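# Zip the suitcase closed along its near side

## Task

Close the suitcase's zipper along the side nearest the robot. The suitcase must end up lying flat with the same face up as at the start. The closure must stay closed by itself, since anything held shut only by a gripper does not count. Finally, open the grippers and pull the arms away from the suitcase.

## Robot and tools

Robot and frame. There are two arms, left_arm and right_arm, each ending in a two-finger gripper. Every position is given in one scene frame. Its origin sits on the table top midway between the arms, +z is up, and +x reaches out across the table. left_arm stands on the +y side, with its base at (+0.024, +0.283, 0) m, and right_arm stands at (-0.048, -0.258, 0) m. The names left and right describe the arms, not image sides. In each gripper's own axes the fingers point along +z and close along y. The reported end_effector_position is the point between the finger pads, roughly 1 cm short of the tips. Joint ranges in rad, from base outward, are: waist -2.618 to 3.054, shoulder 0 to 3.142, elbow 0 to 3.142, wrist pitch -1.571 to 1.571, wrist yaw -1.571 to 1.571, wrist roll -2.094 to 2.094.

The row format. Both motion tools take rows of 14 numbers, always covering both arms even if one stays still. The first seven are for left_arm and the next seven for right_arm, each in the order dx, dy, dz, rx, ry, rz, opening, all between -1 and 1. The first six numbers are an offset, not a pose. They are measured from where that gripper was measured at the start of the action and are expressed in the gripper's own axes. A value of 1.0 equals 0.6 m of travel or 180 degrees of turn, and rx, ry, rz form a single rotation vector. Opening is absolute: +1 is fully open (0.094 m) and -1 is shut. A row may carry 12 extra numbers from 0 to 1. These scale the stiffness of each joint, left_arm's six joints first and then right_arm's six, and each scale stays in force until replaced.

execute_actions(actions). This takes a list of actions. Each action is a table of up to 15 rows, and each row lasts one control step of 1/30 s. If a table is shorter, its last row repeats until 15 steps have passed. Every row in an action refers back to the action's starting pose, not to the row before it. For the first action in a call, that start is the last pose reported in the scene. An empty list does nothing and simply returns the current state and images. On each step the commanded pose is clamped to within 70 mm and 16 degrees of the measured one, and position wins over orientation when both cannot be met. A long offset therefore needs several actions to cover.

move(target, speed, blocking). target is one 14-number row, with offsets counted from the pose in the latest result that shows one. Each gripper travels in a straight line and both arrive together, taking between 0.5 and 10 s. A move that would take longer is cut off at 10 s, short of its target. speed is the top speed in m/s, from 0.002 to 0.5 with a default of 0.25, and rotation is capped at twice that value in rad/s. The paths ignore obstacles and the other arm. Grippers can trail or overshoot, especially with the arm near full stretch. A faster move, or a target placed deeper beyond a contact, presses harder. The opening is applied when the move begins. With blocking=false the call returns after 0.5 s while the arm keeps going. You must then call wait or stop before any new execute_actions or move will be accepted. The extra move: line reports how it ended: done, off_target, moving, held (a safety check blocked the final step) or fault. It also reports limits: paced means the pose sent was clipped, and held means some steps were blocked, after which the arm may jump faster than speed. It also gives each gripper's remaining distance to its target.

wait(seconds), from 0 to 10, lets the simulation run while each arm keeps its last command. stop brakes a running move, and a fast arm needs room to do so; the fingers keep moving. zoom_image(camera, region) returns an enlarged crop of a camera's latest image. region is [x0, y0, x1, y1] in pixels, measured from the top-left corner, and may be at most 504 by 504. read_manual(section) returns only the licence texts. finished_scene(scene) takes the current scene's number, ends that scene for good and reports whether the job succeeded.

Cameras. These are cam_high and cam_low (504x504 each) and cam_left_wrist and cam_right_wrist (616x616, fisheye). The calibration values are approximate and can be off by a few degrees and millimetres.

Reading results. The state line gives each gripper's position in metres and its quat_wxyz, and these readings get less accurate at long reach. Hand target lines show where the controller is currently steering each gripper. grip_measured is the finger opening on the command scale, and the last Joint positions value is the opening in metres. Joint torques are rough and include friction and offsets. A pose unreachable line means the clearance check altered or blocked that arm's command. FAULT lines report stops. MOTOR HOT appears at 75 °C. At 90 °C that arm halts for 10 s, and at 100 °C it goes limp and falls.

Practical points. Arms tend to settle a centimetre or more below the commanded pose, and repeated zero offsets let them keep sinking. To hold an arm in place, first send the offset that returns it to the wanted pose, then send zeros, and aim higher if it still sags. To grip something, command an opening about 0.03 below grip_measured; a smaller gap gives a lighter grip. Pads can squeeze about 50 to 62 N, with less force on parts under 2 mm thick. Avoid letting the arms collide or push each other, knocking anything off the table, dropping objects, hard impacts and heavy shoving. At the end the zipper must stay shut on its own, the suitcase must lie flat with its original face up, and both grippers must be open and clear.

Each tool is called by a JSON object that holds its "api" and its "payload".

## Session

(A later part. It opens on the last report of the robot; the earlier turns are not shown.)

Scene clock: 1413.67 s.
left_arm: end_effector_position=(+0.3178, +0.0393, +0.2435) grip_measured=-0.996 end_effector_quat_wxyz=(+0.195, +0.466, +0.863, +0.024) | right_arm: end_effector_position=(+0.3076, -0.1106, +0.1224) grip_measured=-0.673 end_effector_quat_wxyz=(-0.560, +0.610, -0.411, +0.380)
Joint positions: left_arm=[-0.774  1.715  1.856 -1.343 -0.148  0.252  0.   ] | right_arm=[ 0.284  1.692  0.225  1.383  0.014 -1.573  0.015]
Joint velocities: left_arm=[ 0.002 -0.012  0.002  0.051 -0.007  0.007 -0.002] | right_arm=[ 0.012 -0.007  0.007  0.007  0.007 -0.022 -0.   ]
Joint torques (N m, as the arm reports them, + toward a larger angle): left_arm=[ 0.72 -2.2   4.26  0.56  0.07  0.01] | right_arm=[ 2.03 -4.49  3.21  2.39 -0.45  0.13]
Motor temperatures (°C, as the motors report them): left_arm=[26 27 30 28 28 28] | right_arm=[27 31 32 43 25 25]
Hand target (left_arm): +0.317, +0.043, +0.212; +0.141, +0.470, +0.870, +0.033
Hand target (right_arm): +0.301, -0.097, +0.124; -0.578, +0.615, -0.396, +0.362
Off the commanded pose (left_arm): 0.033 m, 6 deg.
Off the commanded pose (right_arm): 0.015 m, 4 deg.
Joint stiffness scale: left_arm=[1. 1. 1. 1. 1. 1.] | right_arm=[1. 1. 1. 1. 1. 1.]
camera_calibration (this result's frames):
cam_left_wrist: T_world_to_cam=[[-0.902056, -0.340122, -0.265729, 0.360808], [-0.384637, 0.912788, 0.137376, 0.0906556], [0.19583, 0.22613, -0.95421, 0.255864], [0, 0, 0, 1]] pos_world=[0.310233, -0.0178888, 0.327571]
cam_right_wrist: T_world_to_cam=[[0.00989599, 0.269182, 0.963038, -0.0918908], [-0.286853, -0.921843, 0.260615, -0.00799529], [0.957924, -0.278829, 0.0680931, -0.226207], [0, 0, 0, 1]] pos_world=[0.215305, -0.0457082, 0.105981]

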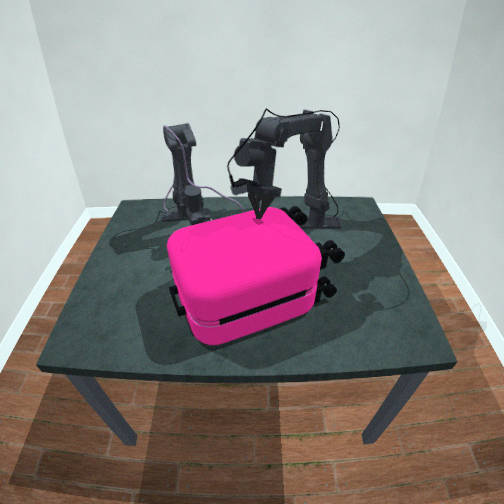

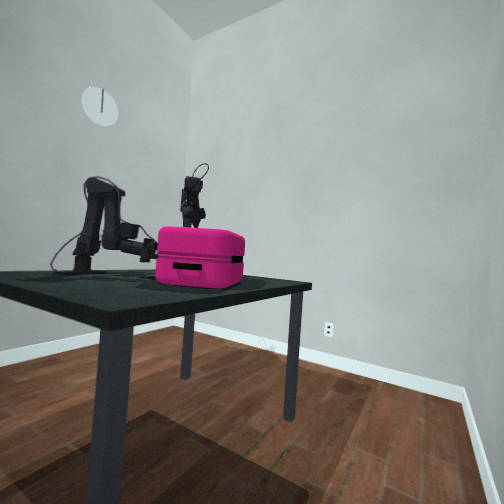

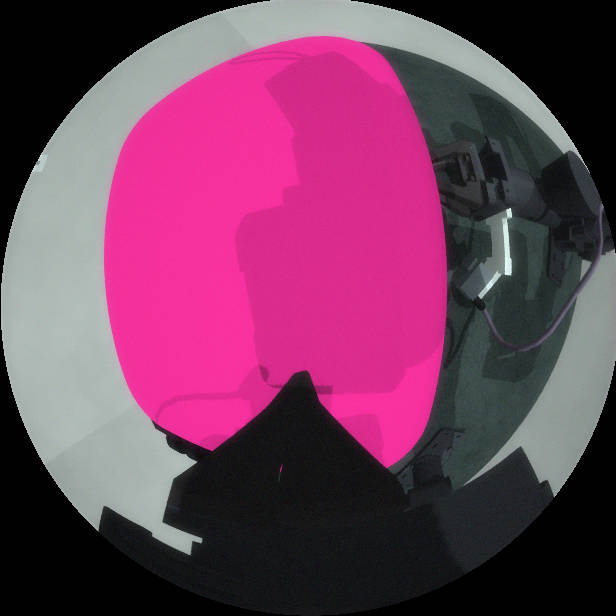

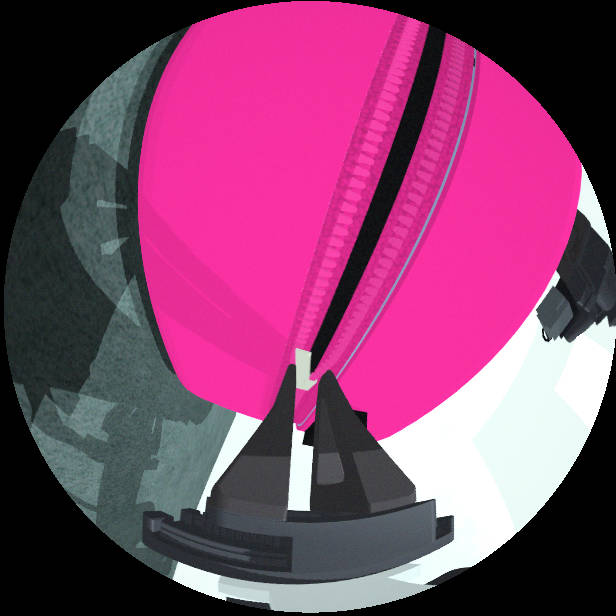

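{"api": "execute_actions", "payload": {"actions": [[[0.02,-0.009,0.05,0.012,0.033,0.002,-1,-0.012,-0.002,-0.001,0.003,-0.008,0.003,-0.68],[0.02,-0.009,0.05,0.012,0.033,0.002,-1,-0.012,-0.002,-0.001,0.003,-0.008,0.003,-0.69],[0.02,-0.009,0.05,0.012,0.033,0.002,-1,-0.012,-0.002,-0.001,0.003,-0.008,0.003,-0.70],[0.02,-0.009,0.05,0.012,0.033,0.002,-1,-0.012,-0.002,-0.001,0.003,-0.008,0.003,-0.71],[0.02,-0.009,0.05,0.012,0.033,0.002,-1,-0.012,-0.002,-0.001,0.003,-0.008,0.003,-0.72],[0.02,-0.009,0.05,0.012,0.033,0.002,-1,-0.012,-0.002,-0.001,0.003,-0.008,0.003,-0.73],[0.02,-0.009,0.05,0.012,0.033,0.002,-1,-0.012,-0.002,-0.001,0.003,-0.008,0.003,-0.74],[0.02,-0.009,0.05,0.012,0.033,0.002,-1,-0.012,-0.002,-0.001,0.003,-0.008,0.003,-0.75],[0.02,-0.009,0.05,0.012,0.033,0.002,-1,-0.012,-0.002,-0.001,0.003,-0.008,0.003,-0.76],[0.02,-0.009,0.05,0.012,0.033,0.002,-1,-0.012,-0.002,-0.001,0.003,-0.008,0.003,-0.77],[0.02,-0.009,0.05,0.012,0.033,0.002,-1,-0.012,-0.002,-0.001,0.003,-0.008,0.003,-0.78],[0.02,-0.009,0.05,0.012,0.033,0.002,-1,-0.012,-0.002,-0.001,0.003,-0.008,0.003,-0.79],[0.02,-0.009,0.05,0.012,0.033,0.002,-1,-0.012,-0.002,-0.001,0.003,-0.008,0.003,-0.80]]]}}

{"api": "zoom_image", "payload": {"camera": "cam_right_wrist", "region": [240, 260, 400, 420]}}

Scene clock: 1422.90 s.
left_arm: end_effector_position=(+0.3178, +0.0393, +0.2435) grip_measured=-0.996 end_effector_quat_wxyz=(+0.195, +0.466, +0.863, +0.024) | right_arm: end_effector_position=(+0.3077, -0.1107, +0.1232) grip_measured=-0.796 end_effector_quat_wxyz=(-0.561, +0.610, -0.411, +0.381)
Joint positions: left_arm=[-0.774  1.715  1.856 -1.343 -0.148  0.252  0.   ] | right_arm=[ 0.284  1.692  0.225  1.386  0.015 -1.573  0.01 ]
Joint velocities: left_arm=[-0.012 -0.012  0.002  0.022 -0.037 -0.037 -0.002] | right_arm=[ 0.022 -0.002 -0.002 -0.007 -0.022 -0.037 -0.001]
Joint torques (N m, as the arm reports them, + toward a larger angle): left_arm=[ 0.63 -2.21  4.3   0.54  0.07 -0.01] | right_arm=[ 1.1  -4.73  3.17  2.25 -0.16  0.12]
Motor temperatures (°C, as the motors report them): left_arm=[26 27 30 28 28 28] | right_arm=[27 31 32 43 25 25]
Hand target (left_arm): +0.317, +0.043, +0.212; +0.141, +0.470, +0.870, +0.033
Hand target (right_arm): +0.304, -0.104, +0.124; -0.570, +0.611, -0.406, +0.371
Off the commanded pose (left_arm): 0.033 m, 6 deg.
Off the commanded pose (right_arm): 0.007 m, 2 deg.
Joint stiffness scale: left_arm=[1. 1. 1. 1. 1. 1.] | right_arm=[1. 1. 1. 1. 1. 1.]
camera_calibration (this result's frames):
cam_left_wrist: T_world_to_cam=[[-0.902056, -0.340122, -0.265729, 0.360808], [-0.384637, 0.912788, 0.137376, 0.0906556], [0.19583, 0.22613, -0.95421, 0.255864], [0, 0, 0, 1]] pos_world=[0.310233, -0.0178888, 0.327571]
cam_right_wrist: T_world_to_cam=[[0.00727439, 0.268073, 0.963371, -0.0919666], [-0.287938, -0.922032, 0.258744, -0.00766086], [0.957622, -0.279273, 0.0704811, -0.2266], [0, 0, 0, 1]] pos_world=[0.21546, -0.045693, 0.106551]

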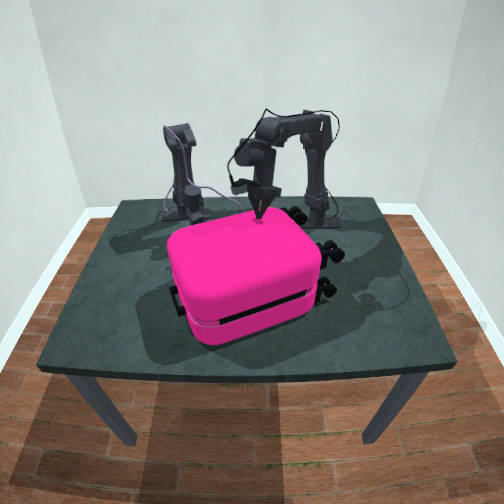

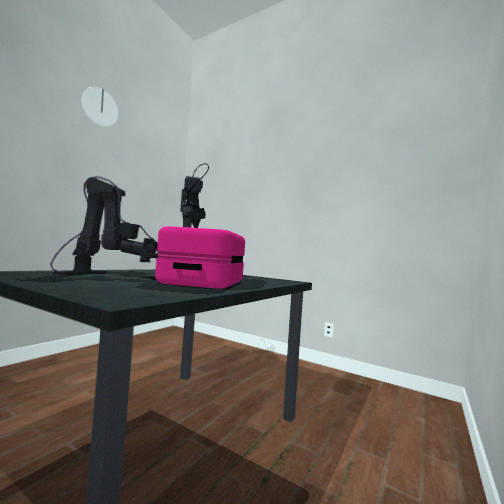

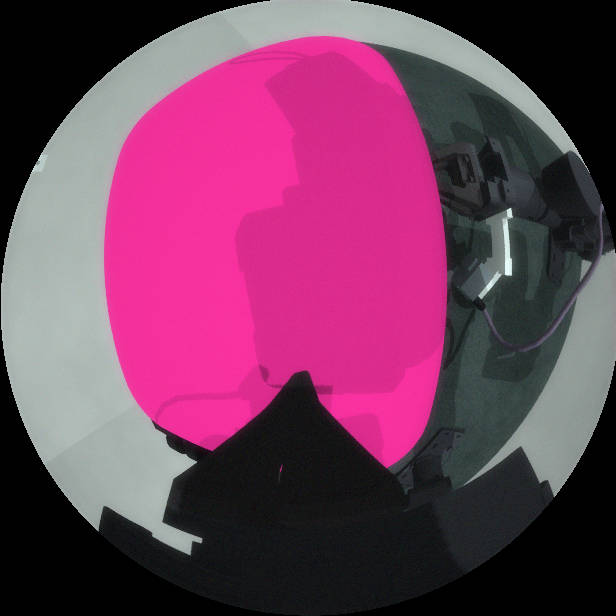

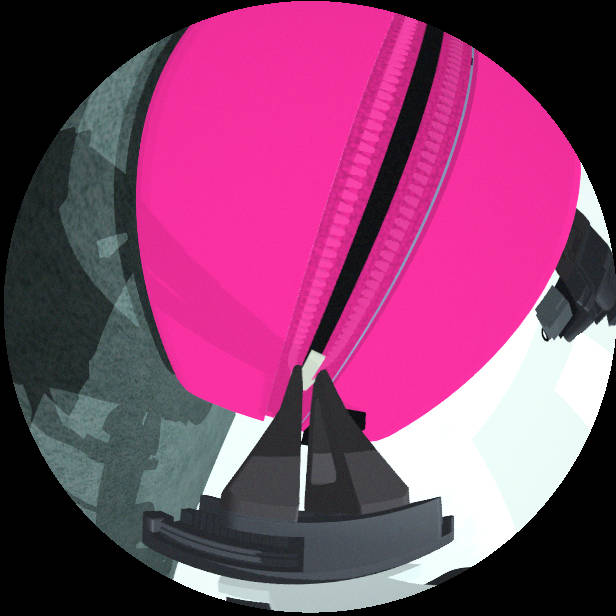

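Region (240, 260, 400, 420) of cam_right_wrist's 616x616 image, scaled by 3.150, with more detail than that image has.

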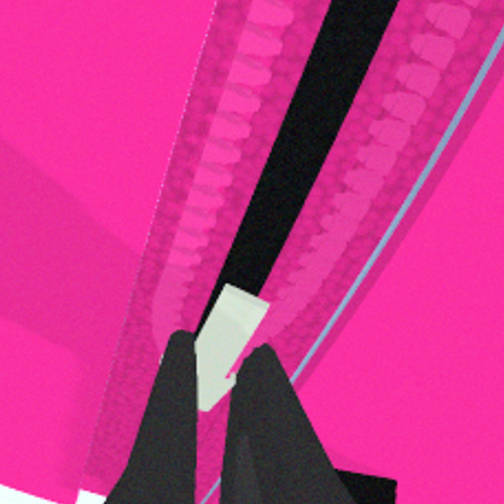

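{"api": "execute_actions", "payload": {"actions": [[[0.02,-0.009,0.05,0.012,0.033,0.002,-1,-0.008,0,-0.001,0.002,-0.005,0.003,-0.81],[0.02,-0.009,0.05,0.012,0.033,0.002,-1,-0.008,0,-0.001,0.002,-0.005,0.003,-0.815],[0.02,-0.009,0.05,0.012,0.033,0.002,-1,-0.008,0,-0.001,0.002,-0.005,0.003,-0.82],[0.02,-0.009,0.05,0.012,0.033,0.002,-1,-0.008,0,-0.001,0.002,-0.005,0.003,-0.825],[0.02,-0.009,0.05,0.012,0.033,0.002,-1,-0.008,0,-0.001,0.002,-0.005,0.003,-0.83],[0.02,-0.009,0.05,0.012,0.033,0.002,-1,-0.008,0,-0.001,0.002,-0.005,0.003,-0.835],[0.02,-0.009,0.05,0.012,0.033,0.002,-1,-0.008,0,-0.001,0.002,-0.005,0.003,-0.84],[0.02,-0.009,0.05,0.012,0.033,0.002,-1,-0.008,0,-0.001,0.002,-0.005,0.003,-0.845],[0.02,-0.009,0.05,0.012,0.033,0.002,-1,-0.008,0,-0.001,0.002,-0.005,0.003,-0.85],[0.02,-0.009,0.05,0.012,0.033,0.002,-1,-0.008,0,-0.001,0.002,-0.005,0.003,-0.855],[0.02,-0.009,0.05,0.012,0.033,0.002,-1,-0.008,0,-0.001,0.002,-0.005,0.003,-0.86]]]}}

{"api": "zoom_image", "payload": {"camera": "cam_right_wrist", "region": [240, 260, 400, 420]}}

Scene clock: 1433.50 s.
left_arm: end_effector_position=(+0.3178, +0.0393, +0.2435) grip_measured=-0.996 end_effector_quat_wxyz=(+0.195, +0.466, +0.863, +0.024) | right_arm: end_effector_position=(+0.3077, -0.1106, +0.1238) grip_measured=-0.853 end_effector_quat_wxyz=(-0.562, +0.609, -0.410, +0.381)
Joint positions: left_arm=[-0.774  1.715  1.856 -1.343 -0.148  0.252  0.   ] | right_arm=[ 0.284  1.692  0.225  1.388  0.015 -1.573  0.007]
Joint velocities: left_arm=[-0.007  0.007 -0.007  0.022  0.022 -0.007 -0.001] | right_arm=[ 0.002  0.007 -0.017 -0.022 -0.037 -0.007 -0.   ]
Joint torques (N m, as the arm reports them, + toward a larger angle): left_arm=[ 0.79 -2.17  4.28  0.56  0.07 -0.02] | right_arm=[ 0.82 -4.49  3.1   2.27 -0.07  0.09]
Motor temperatures (°C, as the motors report them): left_arm=[26 27 30 28 28 28] | right_arm=[26 31 32 42 25 25]
Hand target (left_arm): +0.317, +0.043, +0.212; +0.141, +0.470, +0.870, +0.033
Hand target (right_arm): +0.305, -0.107, +0.123; -0.568, +0.609, -0.408, +0.374
Off the commanded pose (left_arm): 0.033 m, 6 deg.
Off the commanded pose (right_arm): 0.005 m, 1 deg.
Joint stiffness scale: left_arm=[1. 1. 1. 1. 1. 1.] | right_arm=[1. 1. 1. 1. 1. 1.]
camera_calibration (this result's frames):
cam_left_wrist: T_world_to_cam=[[-0.902056, -0.340122, -0.265729, 0.360808], [-0.384637, 0.912788, 0.137376, 0.0906556], [0.19583, 0.22613, -0.95421, 0.255864], [0, 0, 0, 1]] pos_world=[0.310233, -0.0178888, 0.327571]
cam_right_wrist: T_world_to_cam=[[0.00490058, 0.26708, 0.963662, -0.0920252], [-0.288573, -0.922298, 0.257084, -0.00742732], [0.957445, -0.279347, 0.0725525, -0.226898], [0, 0, 0, 1]] pos_world=[0.21555, -0.0456553, 0.107053]

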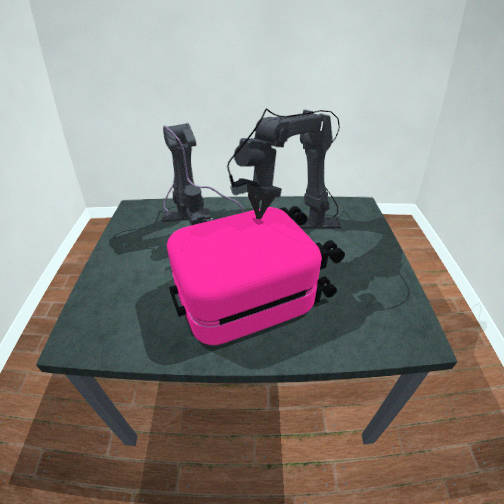

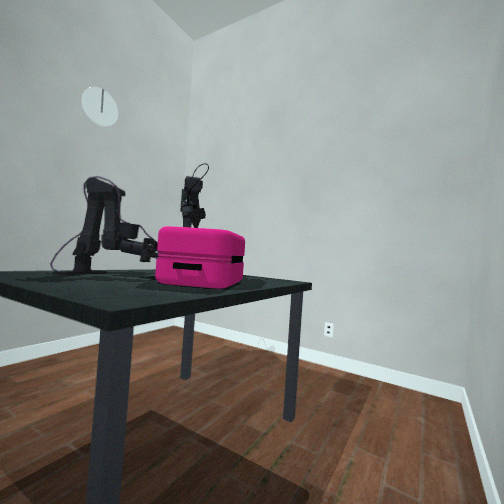

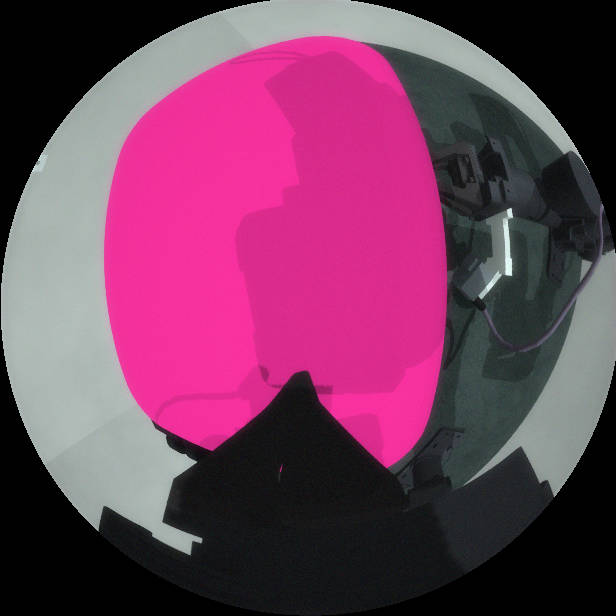

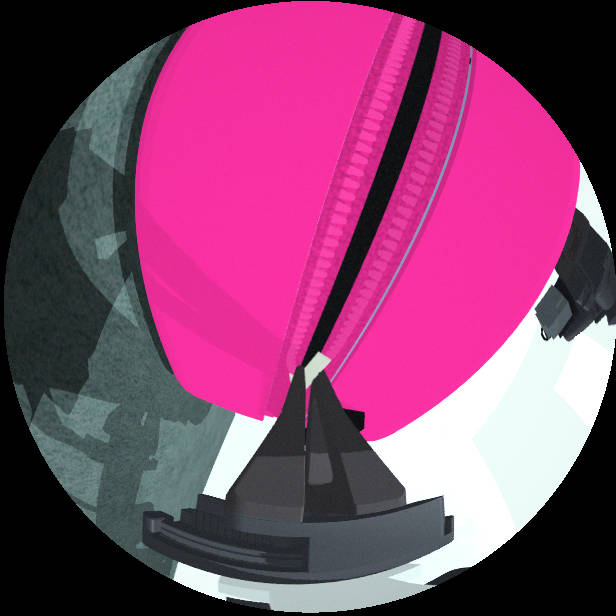

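Region (240, 260, 400, 420) of cam_right_wrist's 616x616 image, scaled by 3.150, with more detail than that image has.

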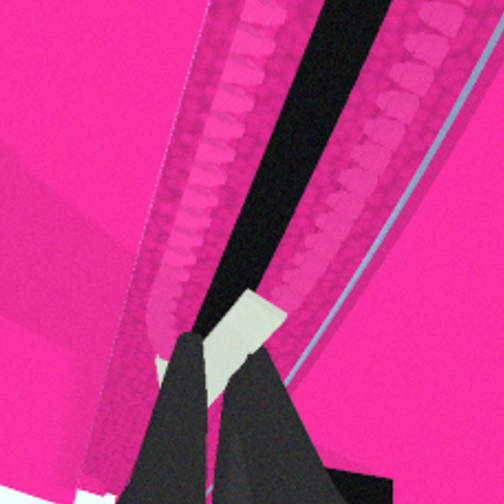

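{"api": "execute_actions", "payload": {"actions": [[[0.035,-0.017,0.09,0.021,0.058,0.002,-1,-0.006,0.001,-0.001,0.001,-0.004,0.003,-0.865],[0.035,-0.017,0.09,0.021,0.058,0.002,-1,-0.006,0.001,-0.001,0.001,-0.004,0.003,-0.87],[0.035,-0.017,0.09,0.021,0.058,0.002,-1,-0.006,0.001,-0.001,0.001,-0.004,0.003,-0.875],[0.035,-0.017,0.09,0.021,0.058,0.002,-1,-0.006,0.001,-0.001,0.001,-0.004,0.003,-0.88],[0.035,-0.017,0.09,0.021,0.058,0.002,-1,-0.006,0.001,-0.001,0.001,-0.004,0.003,-0.885]]]}}

{"api": "zoom_image", "payload": {"camera": "cam_right_wrist", "region": [240, 260, 400, 420]}}

Scene clock: 1440.93 s.
left_arm: end_effector_position=(+0.3179, +0.0395, +0.2413) grip_measured=-0.996 end_effector_quat_wxyz=(+0.191, +0.466, +0.863, +0.025) | right_arm: end_effector_position=(+0.3077, -0.1106, +0.1239) grip_measured=-0.874 end_effector_quat_wxyz=(+0.562, -0.609, +0.410, -0.381)
Joint positions: left_arm=[-0.773  1.72   1.855 -1.346 -0.148  0.252  0.   ] | right_arm=[ 0.284  1.692  0.225  1.389  0.014 -1.572  0.006]
Joint velocities: left_arm=[-0.012 -0.007 -0.007 -0.007  0.037  0.037  0.   ] | right_arm=[-0.027 -0.002  0.012 -0.022 -0.007  0.051 -0.   ]
Joint torques (N m, as the arm reports them, + toward a larger angle): left_arm=[ 1.08  1.34  2.37  0.38  0.14 -0.07] | right_arm=[ 0.61 -4.55  3.08  2.26 -0.07  0.09]
Motor temperatures (°C, as the motors report them): left_arm=[26 27 30 28 28 28] | right_arm=[26 31 32 42 25 25]
Hand target (left_arm): +0.315, +0.046, +0.188; +0.101, +0.470, +0.876, +0.040
Hand target (right_arm): +0.306, -0.108, +0.123; +0.567, -0.608, +0.409, -0.375
Off the commanded pose (left_arm): 0.057 m, 11 deg.
Off the commanded pose (right_arm): 0.004 m, 1 deg.
Joint stiffness scale: left_arm=[1. 1. 1. 1. 1. 1.] | right_arm=[1. 1. 1. 1. 1. 1.]
camera_calibration (this result's frames):
cam_left_wrist: T_world_to_cam=[[-0.903504, -0.339222, -0.261932, 0.359891], [-0.384321, 0.911762, 0.144868, 0.0889922], [0.189677, 0.231555, -0.954151, 0.255337], [0, 0, 0, 1]] pos_world=[0.310934, -0.0181812, 0.325005]
cam_right_wrist: T_world_to_cam=[[0.0046153, 0.266574, 0.963803, -0.0921196], [-0.288301, -0.922535, 0.25654, -0.0074386], [0.957529, -0.279049, 0.0725957, -0.226867], [0, 0, 0, 1]] pos_world=[0.215512, -0.0456128, 0.107163]

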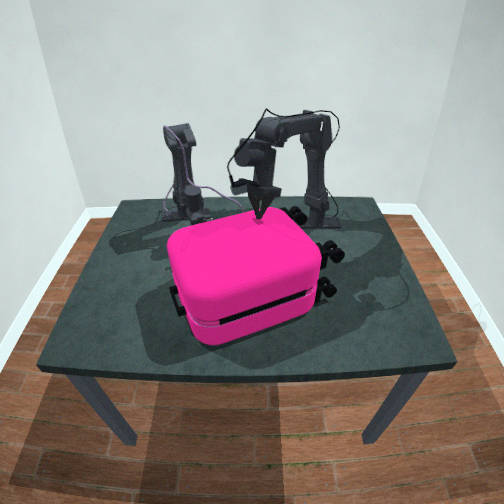

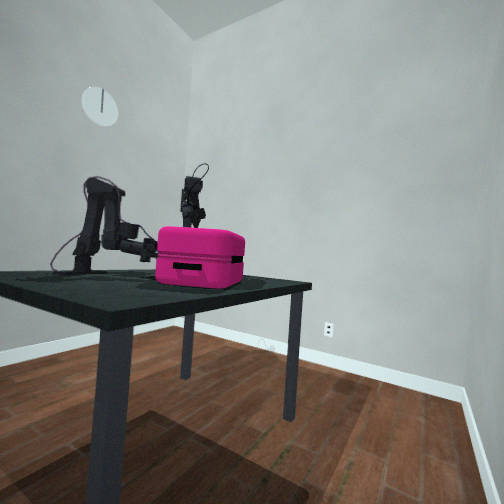

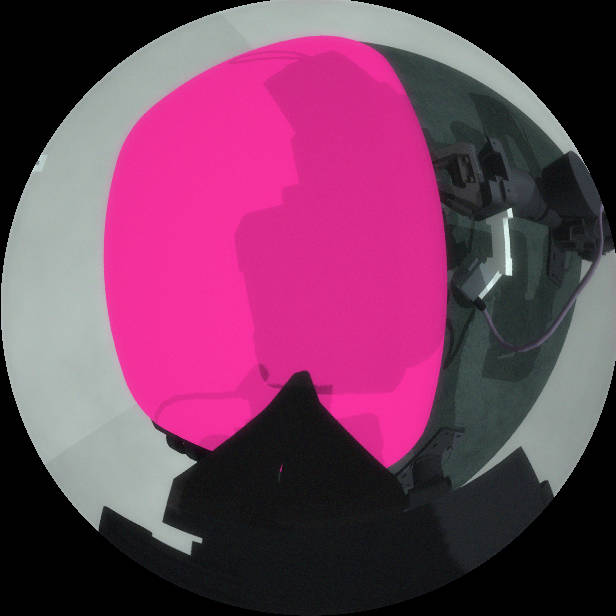

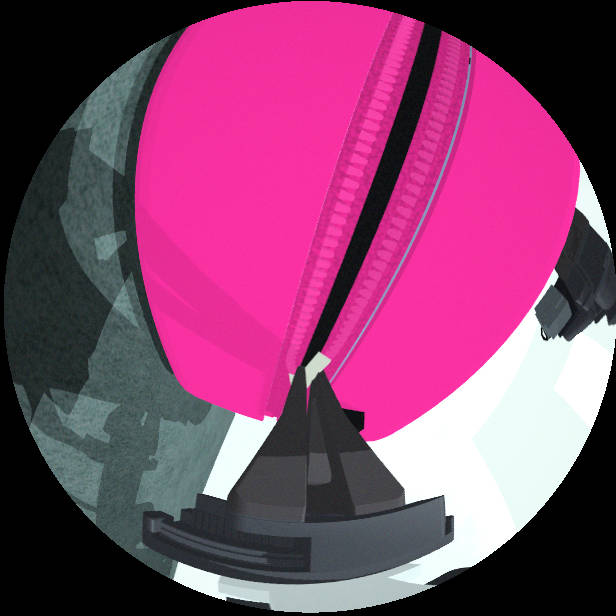

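Region (240, 260, 400, 420) of cam_right_wrist's 616x616 image, scaled by 3.150, with more detail than that image has.

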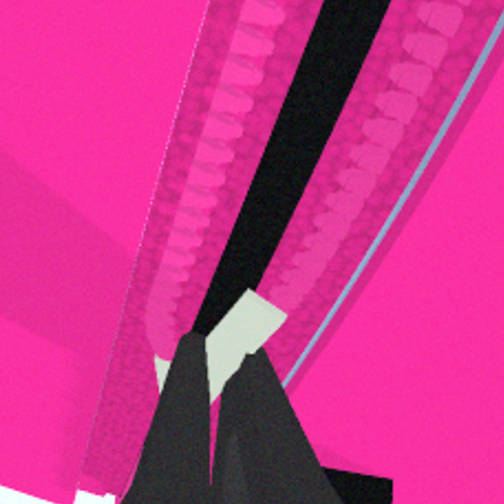

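{"api": "execute_actions", "payload": {"actions": [[[0.035,-0.017,0.09,0.021,0.058,0.002,-1,-0.006,0.001,-0.001,0.001,-0.004,0.003,-0.89],[0.035,-0.017,0.09,0.021,0.058,0.002,-1,-0.006,0.001,-0.001,0.001,-0.004,0.003,-0.895],[0.035,-0.017,0.09,0.021,0.058,0.002,-1,-0.006,0.001,-0.001,0.001,-0.004,0.003,-0.90],[0.035,-0.017,0.09,0.021,0.058,0.002,-1,-0.006,0.001,-0.001,0.001,-0.004,0.003,-0.905],[0.035,-0.017,0.09,0.021,0.058,0.002,-1,-0.006,0.001,-0.001,0.001,-0.004,0.003,-0.91]]]}}

{"api": "zoom_image", "payload": {"camera": "cam_right_wrist", "region": [260, 320, 360, 420]}}

Scene clock: 1450.40 s.
left_arm: end_effector_position=(+0.3179, +0.0395, +0.2413) grip_measured=-0.996 end_effector_quat_wxyz=(+0.191, +0.466, +0.863, +0.025) | right_arm: end_effector_position=(+0.3077, -0.1105, +0.1245) grip_measured=-0.902 end_effector_quat_wxyz=(+0.563, -0.608, +0.410, -0.381)
Joint positions: left_arm=[-0.773  1.72   1.855 -1.346 -0.148  0.252  0.   ] | right_arm=[ 0.284  1.692  0.225  1.391  0.014 -1.572  0.005]
Joint velocities: left_arm=[-0.027  0.007  0.002  0.066 -0.066 -0.022  0.001] | right_arm=[-0.002  0.002 -0.012  0.037 -0.007  0.022  0.   ]
Joint torques (N m, as the arm reports them, + toward a larger angle): left_arm=[ 1.12  1.6   2.21  0.38  0.14 -0.06] | right_arm=[ 0.63 -4.52  3.11  2.24 -0.09  0.08]
Motor temperatures (°C, as the motors report them): left_arm=[26 27 30 28 28 28] | right_arm=[26 31 32 42 25 25]
Hand target (left_arm): +0.314, +0.047, +0.187; +0.097, +0.470, +0.876, +0.041
Hand target (right_arm): +0.306, -0.108, +0.123; +0.567, -0.608, +0.409, -0.375
Off the commanded pose (left_arm): 0.059 m, 11 deg.
Off the commanded pose (right_arm): 0.004 m, 1 deg.
Joint stiffness scale: left_arm=[1. 1. 1. 1. 1. 1.] | right_arm=[1. 1. 1. 1. 1. 1.]
camera_calibration (this result's frames):
cam_left_wrist: T_world_to_cam=[[-0.903504, -0.339222, -0.261932, 0.359891], [-0.384321, 0.911762, 0.144868, 0.0889922], [0.189677, 0.231555, -0.954151, 0.255337], [0, 0, 0, 1]] pos_world=[0.310934, -0.0181812, 0.325005]
cam_right_wrist: T_world_to_cam=[[0.00277802, 0.265017, 0.96424, -0.0923487], [-0.288468, -0.92304, 0.254525, -0.00725943], [0.957485, -0.278859, 0.0738848, -0.227027], [0, 0, 0, 1]] pos_world=[0.215537, -0.0455353, 0.107668]

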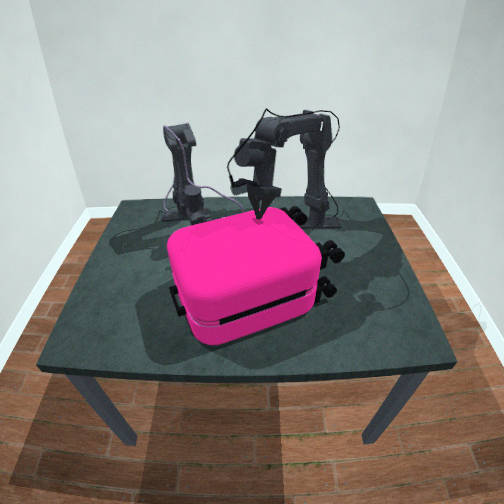

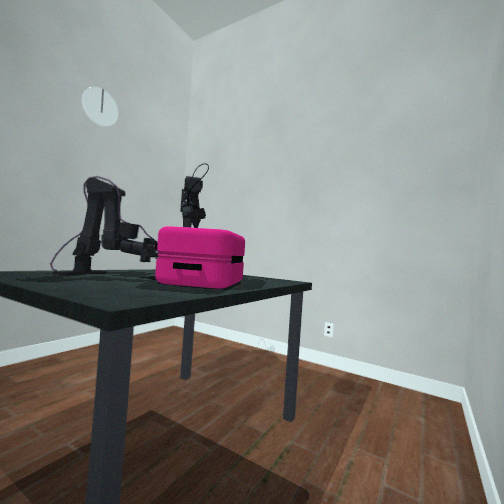

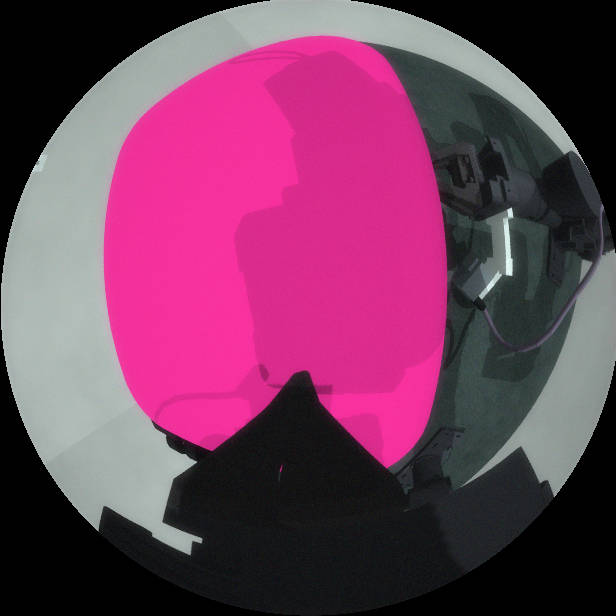

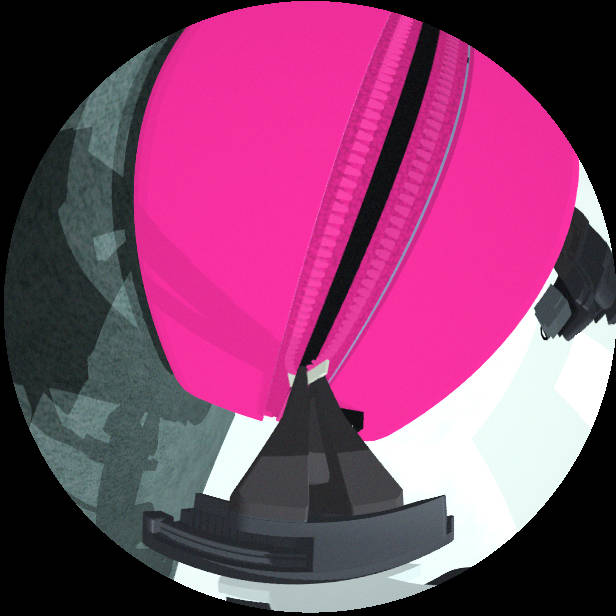

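Region (260, 320, 360, 420) of cam_right_wrist's 616x616 image, scaled by 5.040, with more detail than that image has.

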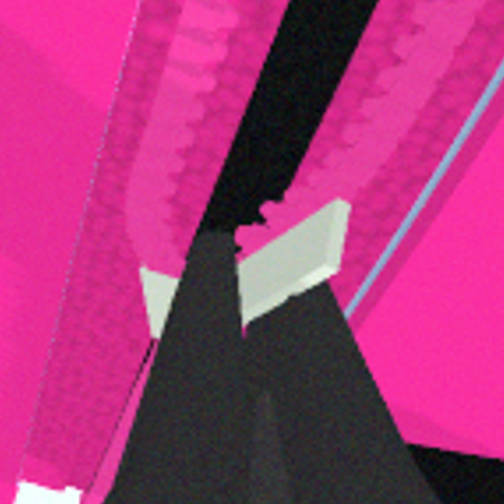

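{"api": "execute_actions", "payload": {"actions": [[[0.035,-0.017,0.09,0.021,0.058,0.002,-1,-0.006,0.001,-0.001,0.001,-0.004,0.003,-0.915],[0.035,-0.017,0.09,0.021,0.058,0.002,-1,-0.006,0.001,-0.001,0.001,-0.004,0.003,-0.92],[0.035,-0.017,0.09,0.021,0.058,0.002,-1,-0.006,0.001,-0.001,0.001,-0.004,0.003,-0.925],[0.035,-0.017,0.09,0.021,0.058,0.002,-1,-0.006,0.001,-0.001,0.001,-0.004,0.003,-0.93],[0.035,-0.017,0.09,0.021,0.058,0.002,-1,-0.006,0.001,-0.001,0.001,-0.004,0.003,-0.935],[0.035,-0.017,0.09,0.021,0.058,0.002,-1,-0.006,0.001,-0.001,0.001,-0.004,0.003,-0.94],[0.035,-0.017,0.09,0.021,0.058,0.002,-1,-0.006,0.001,-0.001,0.001,-0.004,0.003,-0.945],[0.035,-0.017,0.09,0.021,0.058,0.002,-1,-0.006,0.001,-0.001,0.001,-0.004,0.003,-0.95]]]}}

{"api": "zoom_image", "payload": {"camera": "cam_right_wrist", "region": [260, 320, 360, 420]}}

Scene clock: 1460.50 s.
left_arm: end_effector_position=(+0.3179, +0.0395, +0.2413) grip_measured=-0.996 end_effector_quat_wxyz=(+0.191, +0.466, +0.863, +0.025) | right_arm: end_effector_position=(+0.3072, -0.1107, +0.1241) grip_measured=-0.938 end_effector_quat_wxyz=(+0.564, -0.607, +0.411, -0.380)
Joint positions: left_arm=[-0.773  1.72   1.855 -1.346 -0.148  0.252  0.   ] | right_arm=[ 0.284  1.692  0.223  1.393  0.014 -1.567  0.003]
Joint velocities: left_arm=[-0.022  0.002  0.007  0.007 -0.081 -0.007 -0.001] | right_arm=[-0.012 -0.007 -0.002 -0.022  0.037 -0.007  0.001]
Joint torques (N m, as the arm reports them, + toward a larger angle): left_arm=[ 1.17  1.55  2.34  0.39  0.16 -0.05] | right_arm=[ 0.57 -4.59  3.33  2.26 -0.09  0.06]
Motor temperatures (°C, as the motors report them): left_arm=[26 27 30 28 28 28] | right_arm=[26 31 32 42 24 25]
Hand target (left_arm): +0.314, +0.047, +0.187; +0.097, +0.470, +0.876, +0.041
Hand target (right_arm): +0.306, -0.107, +0.124; +0.568, -0.608, +0.409, -0.375
Off the commanded pose (left_arm): 0.059 m, 11 deg.
Off the commanded pose (right_arm): 0.004 m, 1 deg.
Joint stiffness scale: left_arm=[1. 1. 1. 1. 1. 1.] | right_arm=[1. 1. 1. 1. 1. 1.]
camera_calibration (this result's frames):
cam_left_wrist: T_world_to_cam=[[-0.903504, -0.339222, -0.261932, 0.359891], [-0.384321, 0.911762, 0.144868, 0.0889922], [0.189677, 0.231555, -0.954151, 0.255337], [0, 0, 0, 1]] pos_world=[0.310934, -0.0181812, 0.325005]
cam_right_wrist: T_world_to_cam=[[0.00495665, 0.26153, 0.965183, -0.0931092], [-0.287835, -0.923973, 0.251842, -0.00742318], [0.957667, -0.279061, 0.0706976, -0.226206], [0, 0, 0, 1]] pos_world=[0.214955, -0.0456333, 0.107729]

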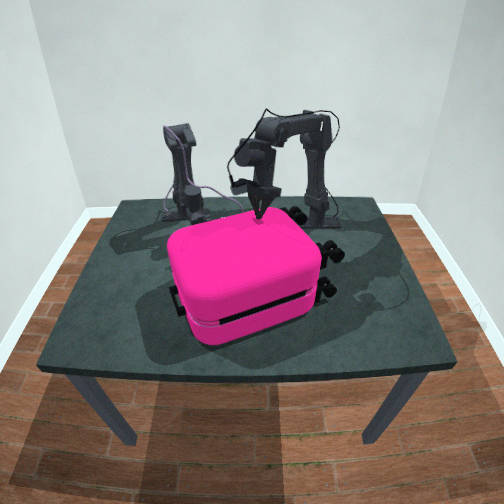

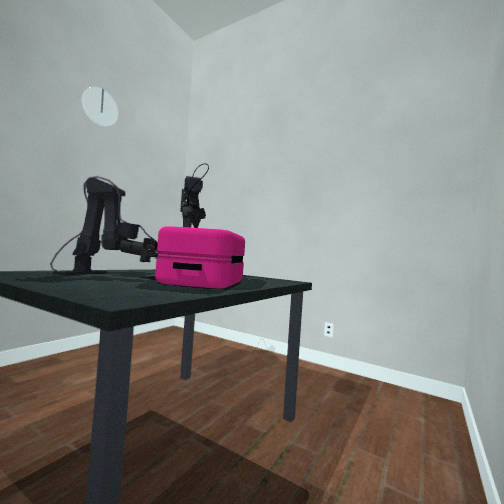

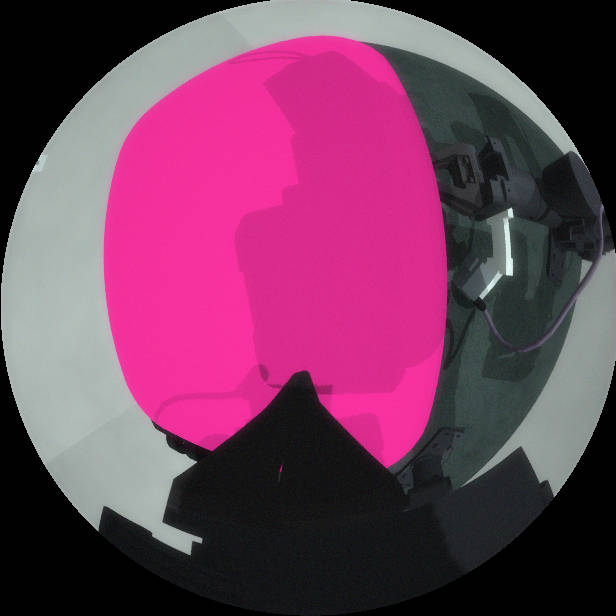

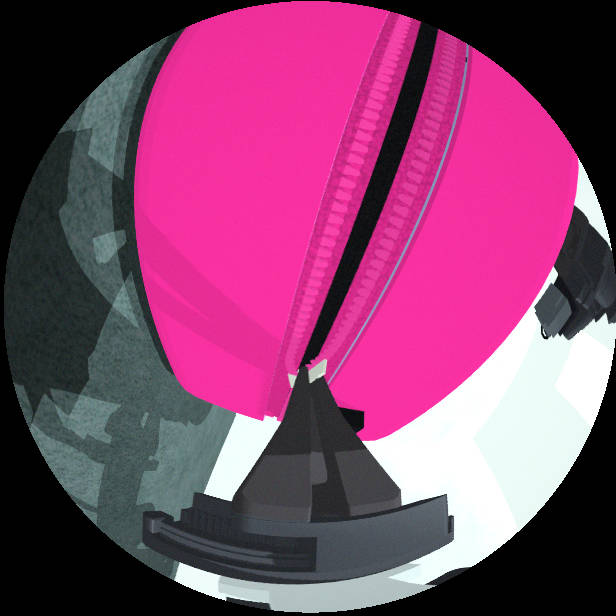

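Region (260, 320, 360, 420) of cam_right_wrist's 616x616 image, scaled by 5.040, with more detail than that image has.

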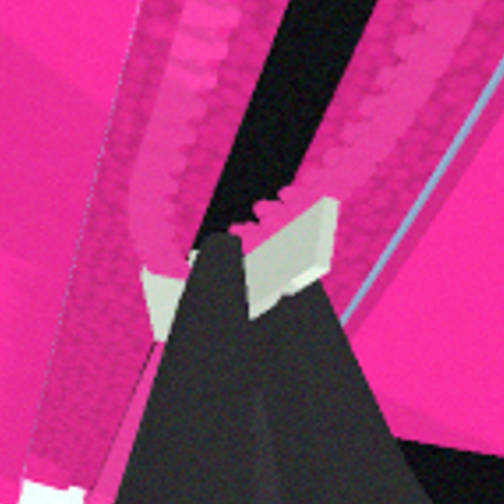

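{"api": "execute_actions", "payload": {"actions": []}}

Scene clock: 1478.73 s.
left_arm: end_effector_position=(+0.3179, +0.0395, +0.2413) grip_measured=-0.996 end_effector_quat_wxyz=(+0.191, +0.466, +0.863, +0.025) | right_arm: end_effector_position=(+0.3072, -0.1107, +0.1241) grip_measured=-0.938 end_effector_quat_wxyz=(+0.564, -0.607, +0.412, -0.380)
Joint positions: left_arm=[-0.773  1.72   1.855 -1.346 -0.148  0.252  0.   ] | right_arm=[ 0.284  1.692  0.223  1.393  0.014 -1.567  0.003]
Joint velocities: left_arm=[-0.022 -0.012 -0.007 -0.037  0.081 -0.037  0.   ] | right_arm=[ 0.012  0.007  0.002  0.066 -0.066  0.007 -0.   ]
Joint torques (N m, as the arm reports them, + toward a larger angle): left_arm=[ 1.08  1.5   2.2   0.38  0.14 -0.04] | right_arm=[ 0.54 -4.62  3.22  2.25 -0.08  0.06]
Motor temperatures (°C, as the motors report them): left_arm=[26 27 30 28 28 28] | right_arm=[26 31 32 42 24 25]
Hand target (left_arm): +0.314, +0.047, +0.187; +0.097, +0.470, +0.876, +0.041
Hand target (right_arm): +0.306, -0.107, +0.124; +0.568, -0.608, +0.409, -0.375
Off the commanded pose (left_arm): 0.059 m, 11 deg.
Off the commanded pose (right_arm): 0.004 m, 1 deg.
Joint stiffness scale: left_arm=[1. 1. 1. 1. 1. 1.] | right_arm=[1. 1. 1. 1. 1. 1.]
camera_calibration (this result's frames):
cam_left_wrist: T_world_to_cam=[[-0.903504, -0.339222, -0.261932, 0.359891], [-0.384321, 0.911762, 0.144868, 0.0889922], [0.189677, 0.231555, -0.954151, 0.255337], [0, 0, 0, 1]] pos_world=[0.310934, -0.0181812, 0.325005]
cam_right_wrist: T_world_to_cam=[[0.00510121, 0.26119, 0.965274, -0.0932026], [-0.287826, -0.924054, 0.251557, -0.0073994], [0.957669, -0.279114, 0.0704633, -0.226183], [0, 0, 0, 1]] pos_world=[0.214955, -0.0456248, 0.107765]

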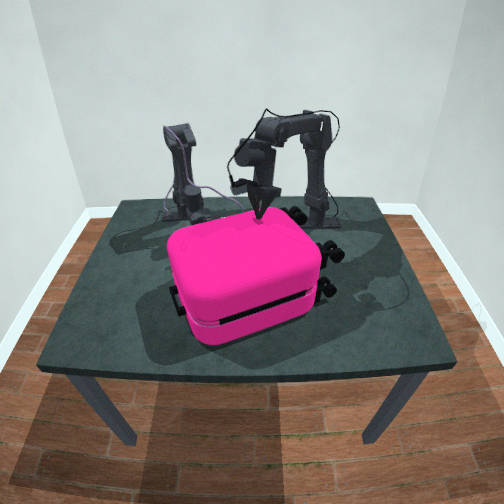

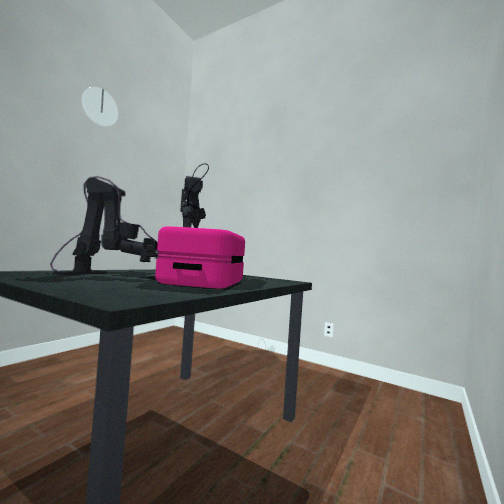

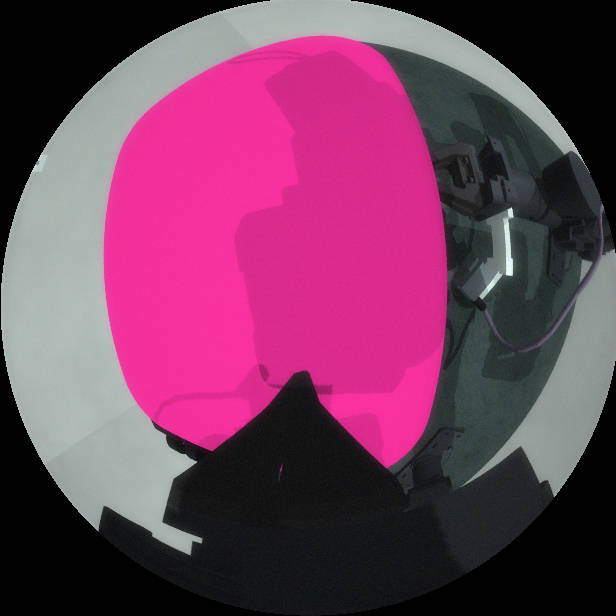

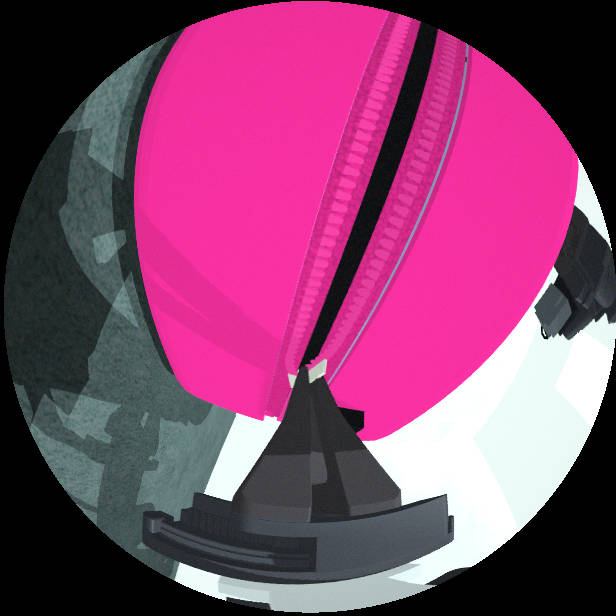

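{"api": "execute_actions", "payload": {"actions": [[[0.035,-0.017,0.09,0.021,0.058,0.002,-1,-0.006,0.001,-0.001,0.001,-0.004,0.003,-1]]]}}

{"api": "zoom_image", "payload": {"camera": "cam_right_wrist", "region": [240, 280, 400, 440]}}

Scene clock: 1482.50 s.
left_arm: end_effector_position=(+0.3179, +0.0395, +0.2413) grip_measured=-0.996 end_effector_quat_wxyz=(+0.191, +0.466, +0.863, +0.025) | right_arm: end_effector_position=(+0.3063, -0.1109, +0.1217) grip_measured=-0.985 end_effector_quat_wxyz=(-0.561, +0.609, -0.413, +0.377)
Joint positions: left_arm=[-0.773  1.72   1.855 -1.346 -0.148  0.252  0.   ] | right_arm=[ 0.284  1.693  0.22   1.388  0.013 -1.566  0.001]
Joint velocities: left_arm=[ 0.007  0.017  0.002 -0.007  0.007  0.037 -0.   ] | right_arm=[-0.027 -0.012  0.012  0.022  0.051 -0.022 -0.001]
Joint torques (N m, as the arm reports them, + toward a larger angle): left_arm=[ 1.1   1.56  2.19  0.36  0.15 -0.06] | right_arm=[ 0.66 -4.64  3.37  2.32 -0.08  0.09]
Motor temperatures (°C, as the motors report them): left_arm=[26 27 30 28 28 28] | right_arm=[26 31 32 42 24 25]
Hand target (left_arm): +0.314, +0.047, +0.187; +0.097, +0.470, +0.876, +0.041
Hand target (right_arm): +0.305, -0.108, +0.123; -0.569, +0.607, -0.410, +0.374
Off the commanded pose (left_arm): 0.059 m, 11 deg.
Off the commanded pose (right_arm): 0.004 m, 1 deg.
Joint stiffness scale: left_arm=[1. 1. 1. 1. 1. 1.] | right_arm=[1. 1. 1. 1. 1. 1.]
camera_calibration (this result's frames):
cam_left_wrist: T_world_to_cam=[[-0.903504, -0.339222, -0.261932, 0.359891], [-0.384321, 0.911762, 0.144868, 0.0889922], [0.189677, 0.231555, -0.954151, 0.255337], [0, 0, 0, 1]] pos_world=[0.310934, -0.0181812, 0.325005]
cam_right_wrist: T_world_to_cam=[[0.0129771, 0.262903, 0.964735, -0.0929589], [-0.285123, -0.923788, 0.25558, -0.00852041], [0.958403, -0.278385, 0.0629716, -0.224481], [0, 0, 0, 1]] pos_world=[0.21392, -0.0459239, 0.105994]

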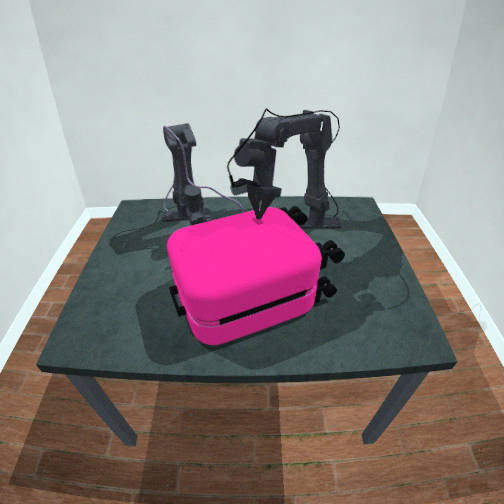

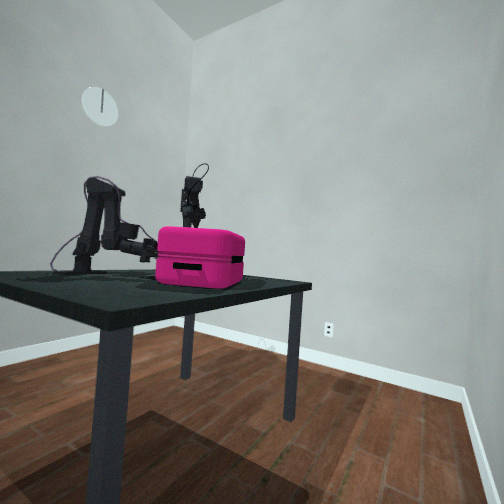

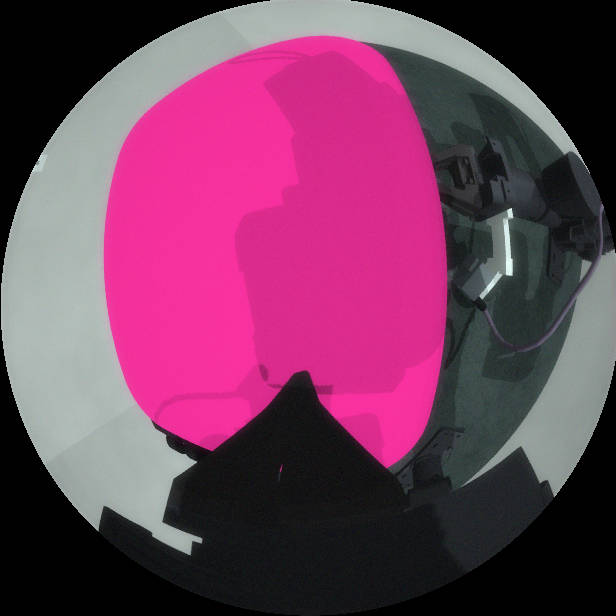

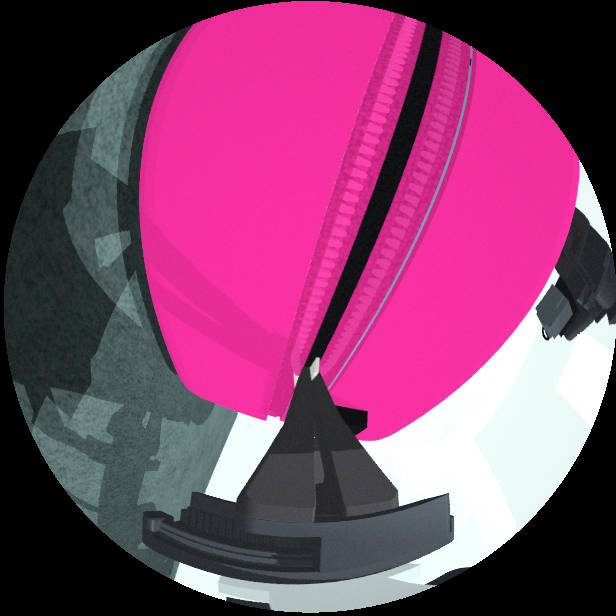

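Region (240, 280, 400, 440) of cam_right_wrist's 616x616 image, scaled by 3.150, with more detail than that image has.

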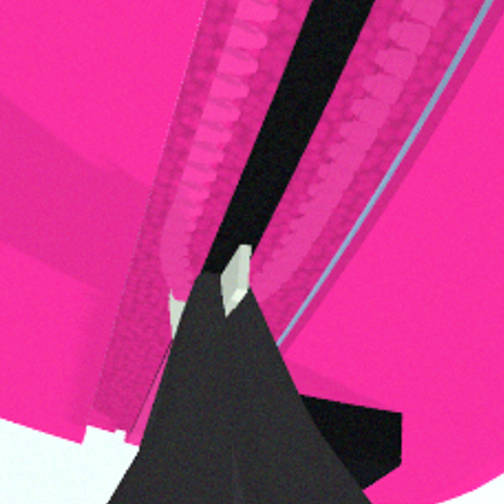

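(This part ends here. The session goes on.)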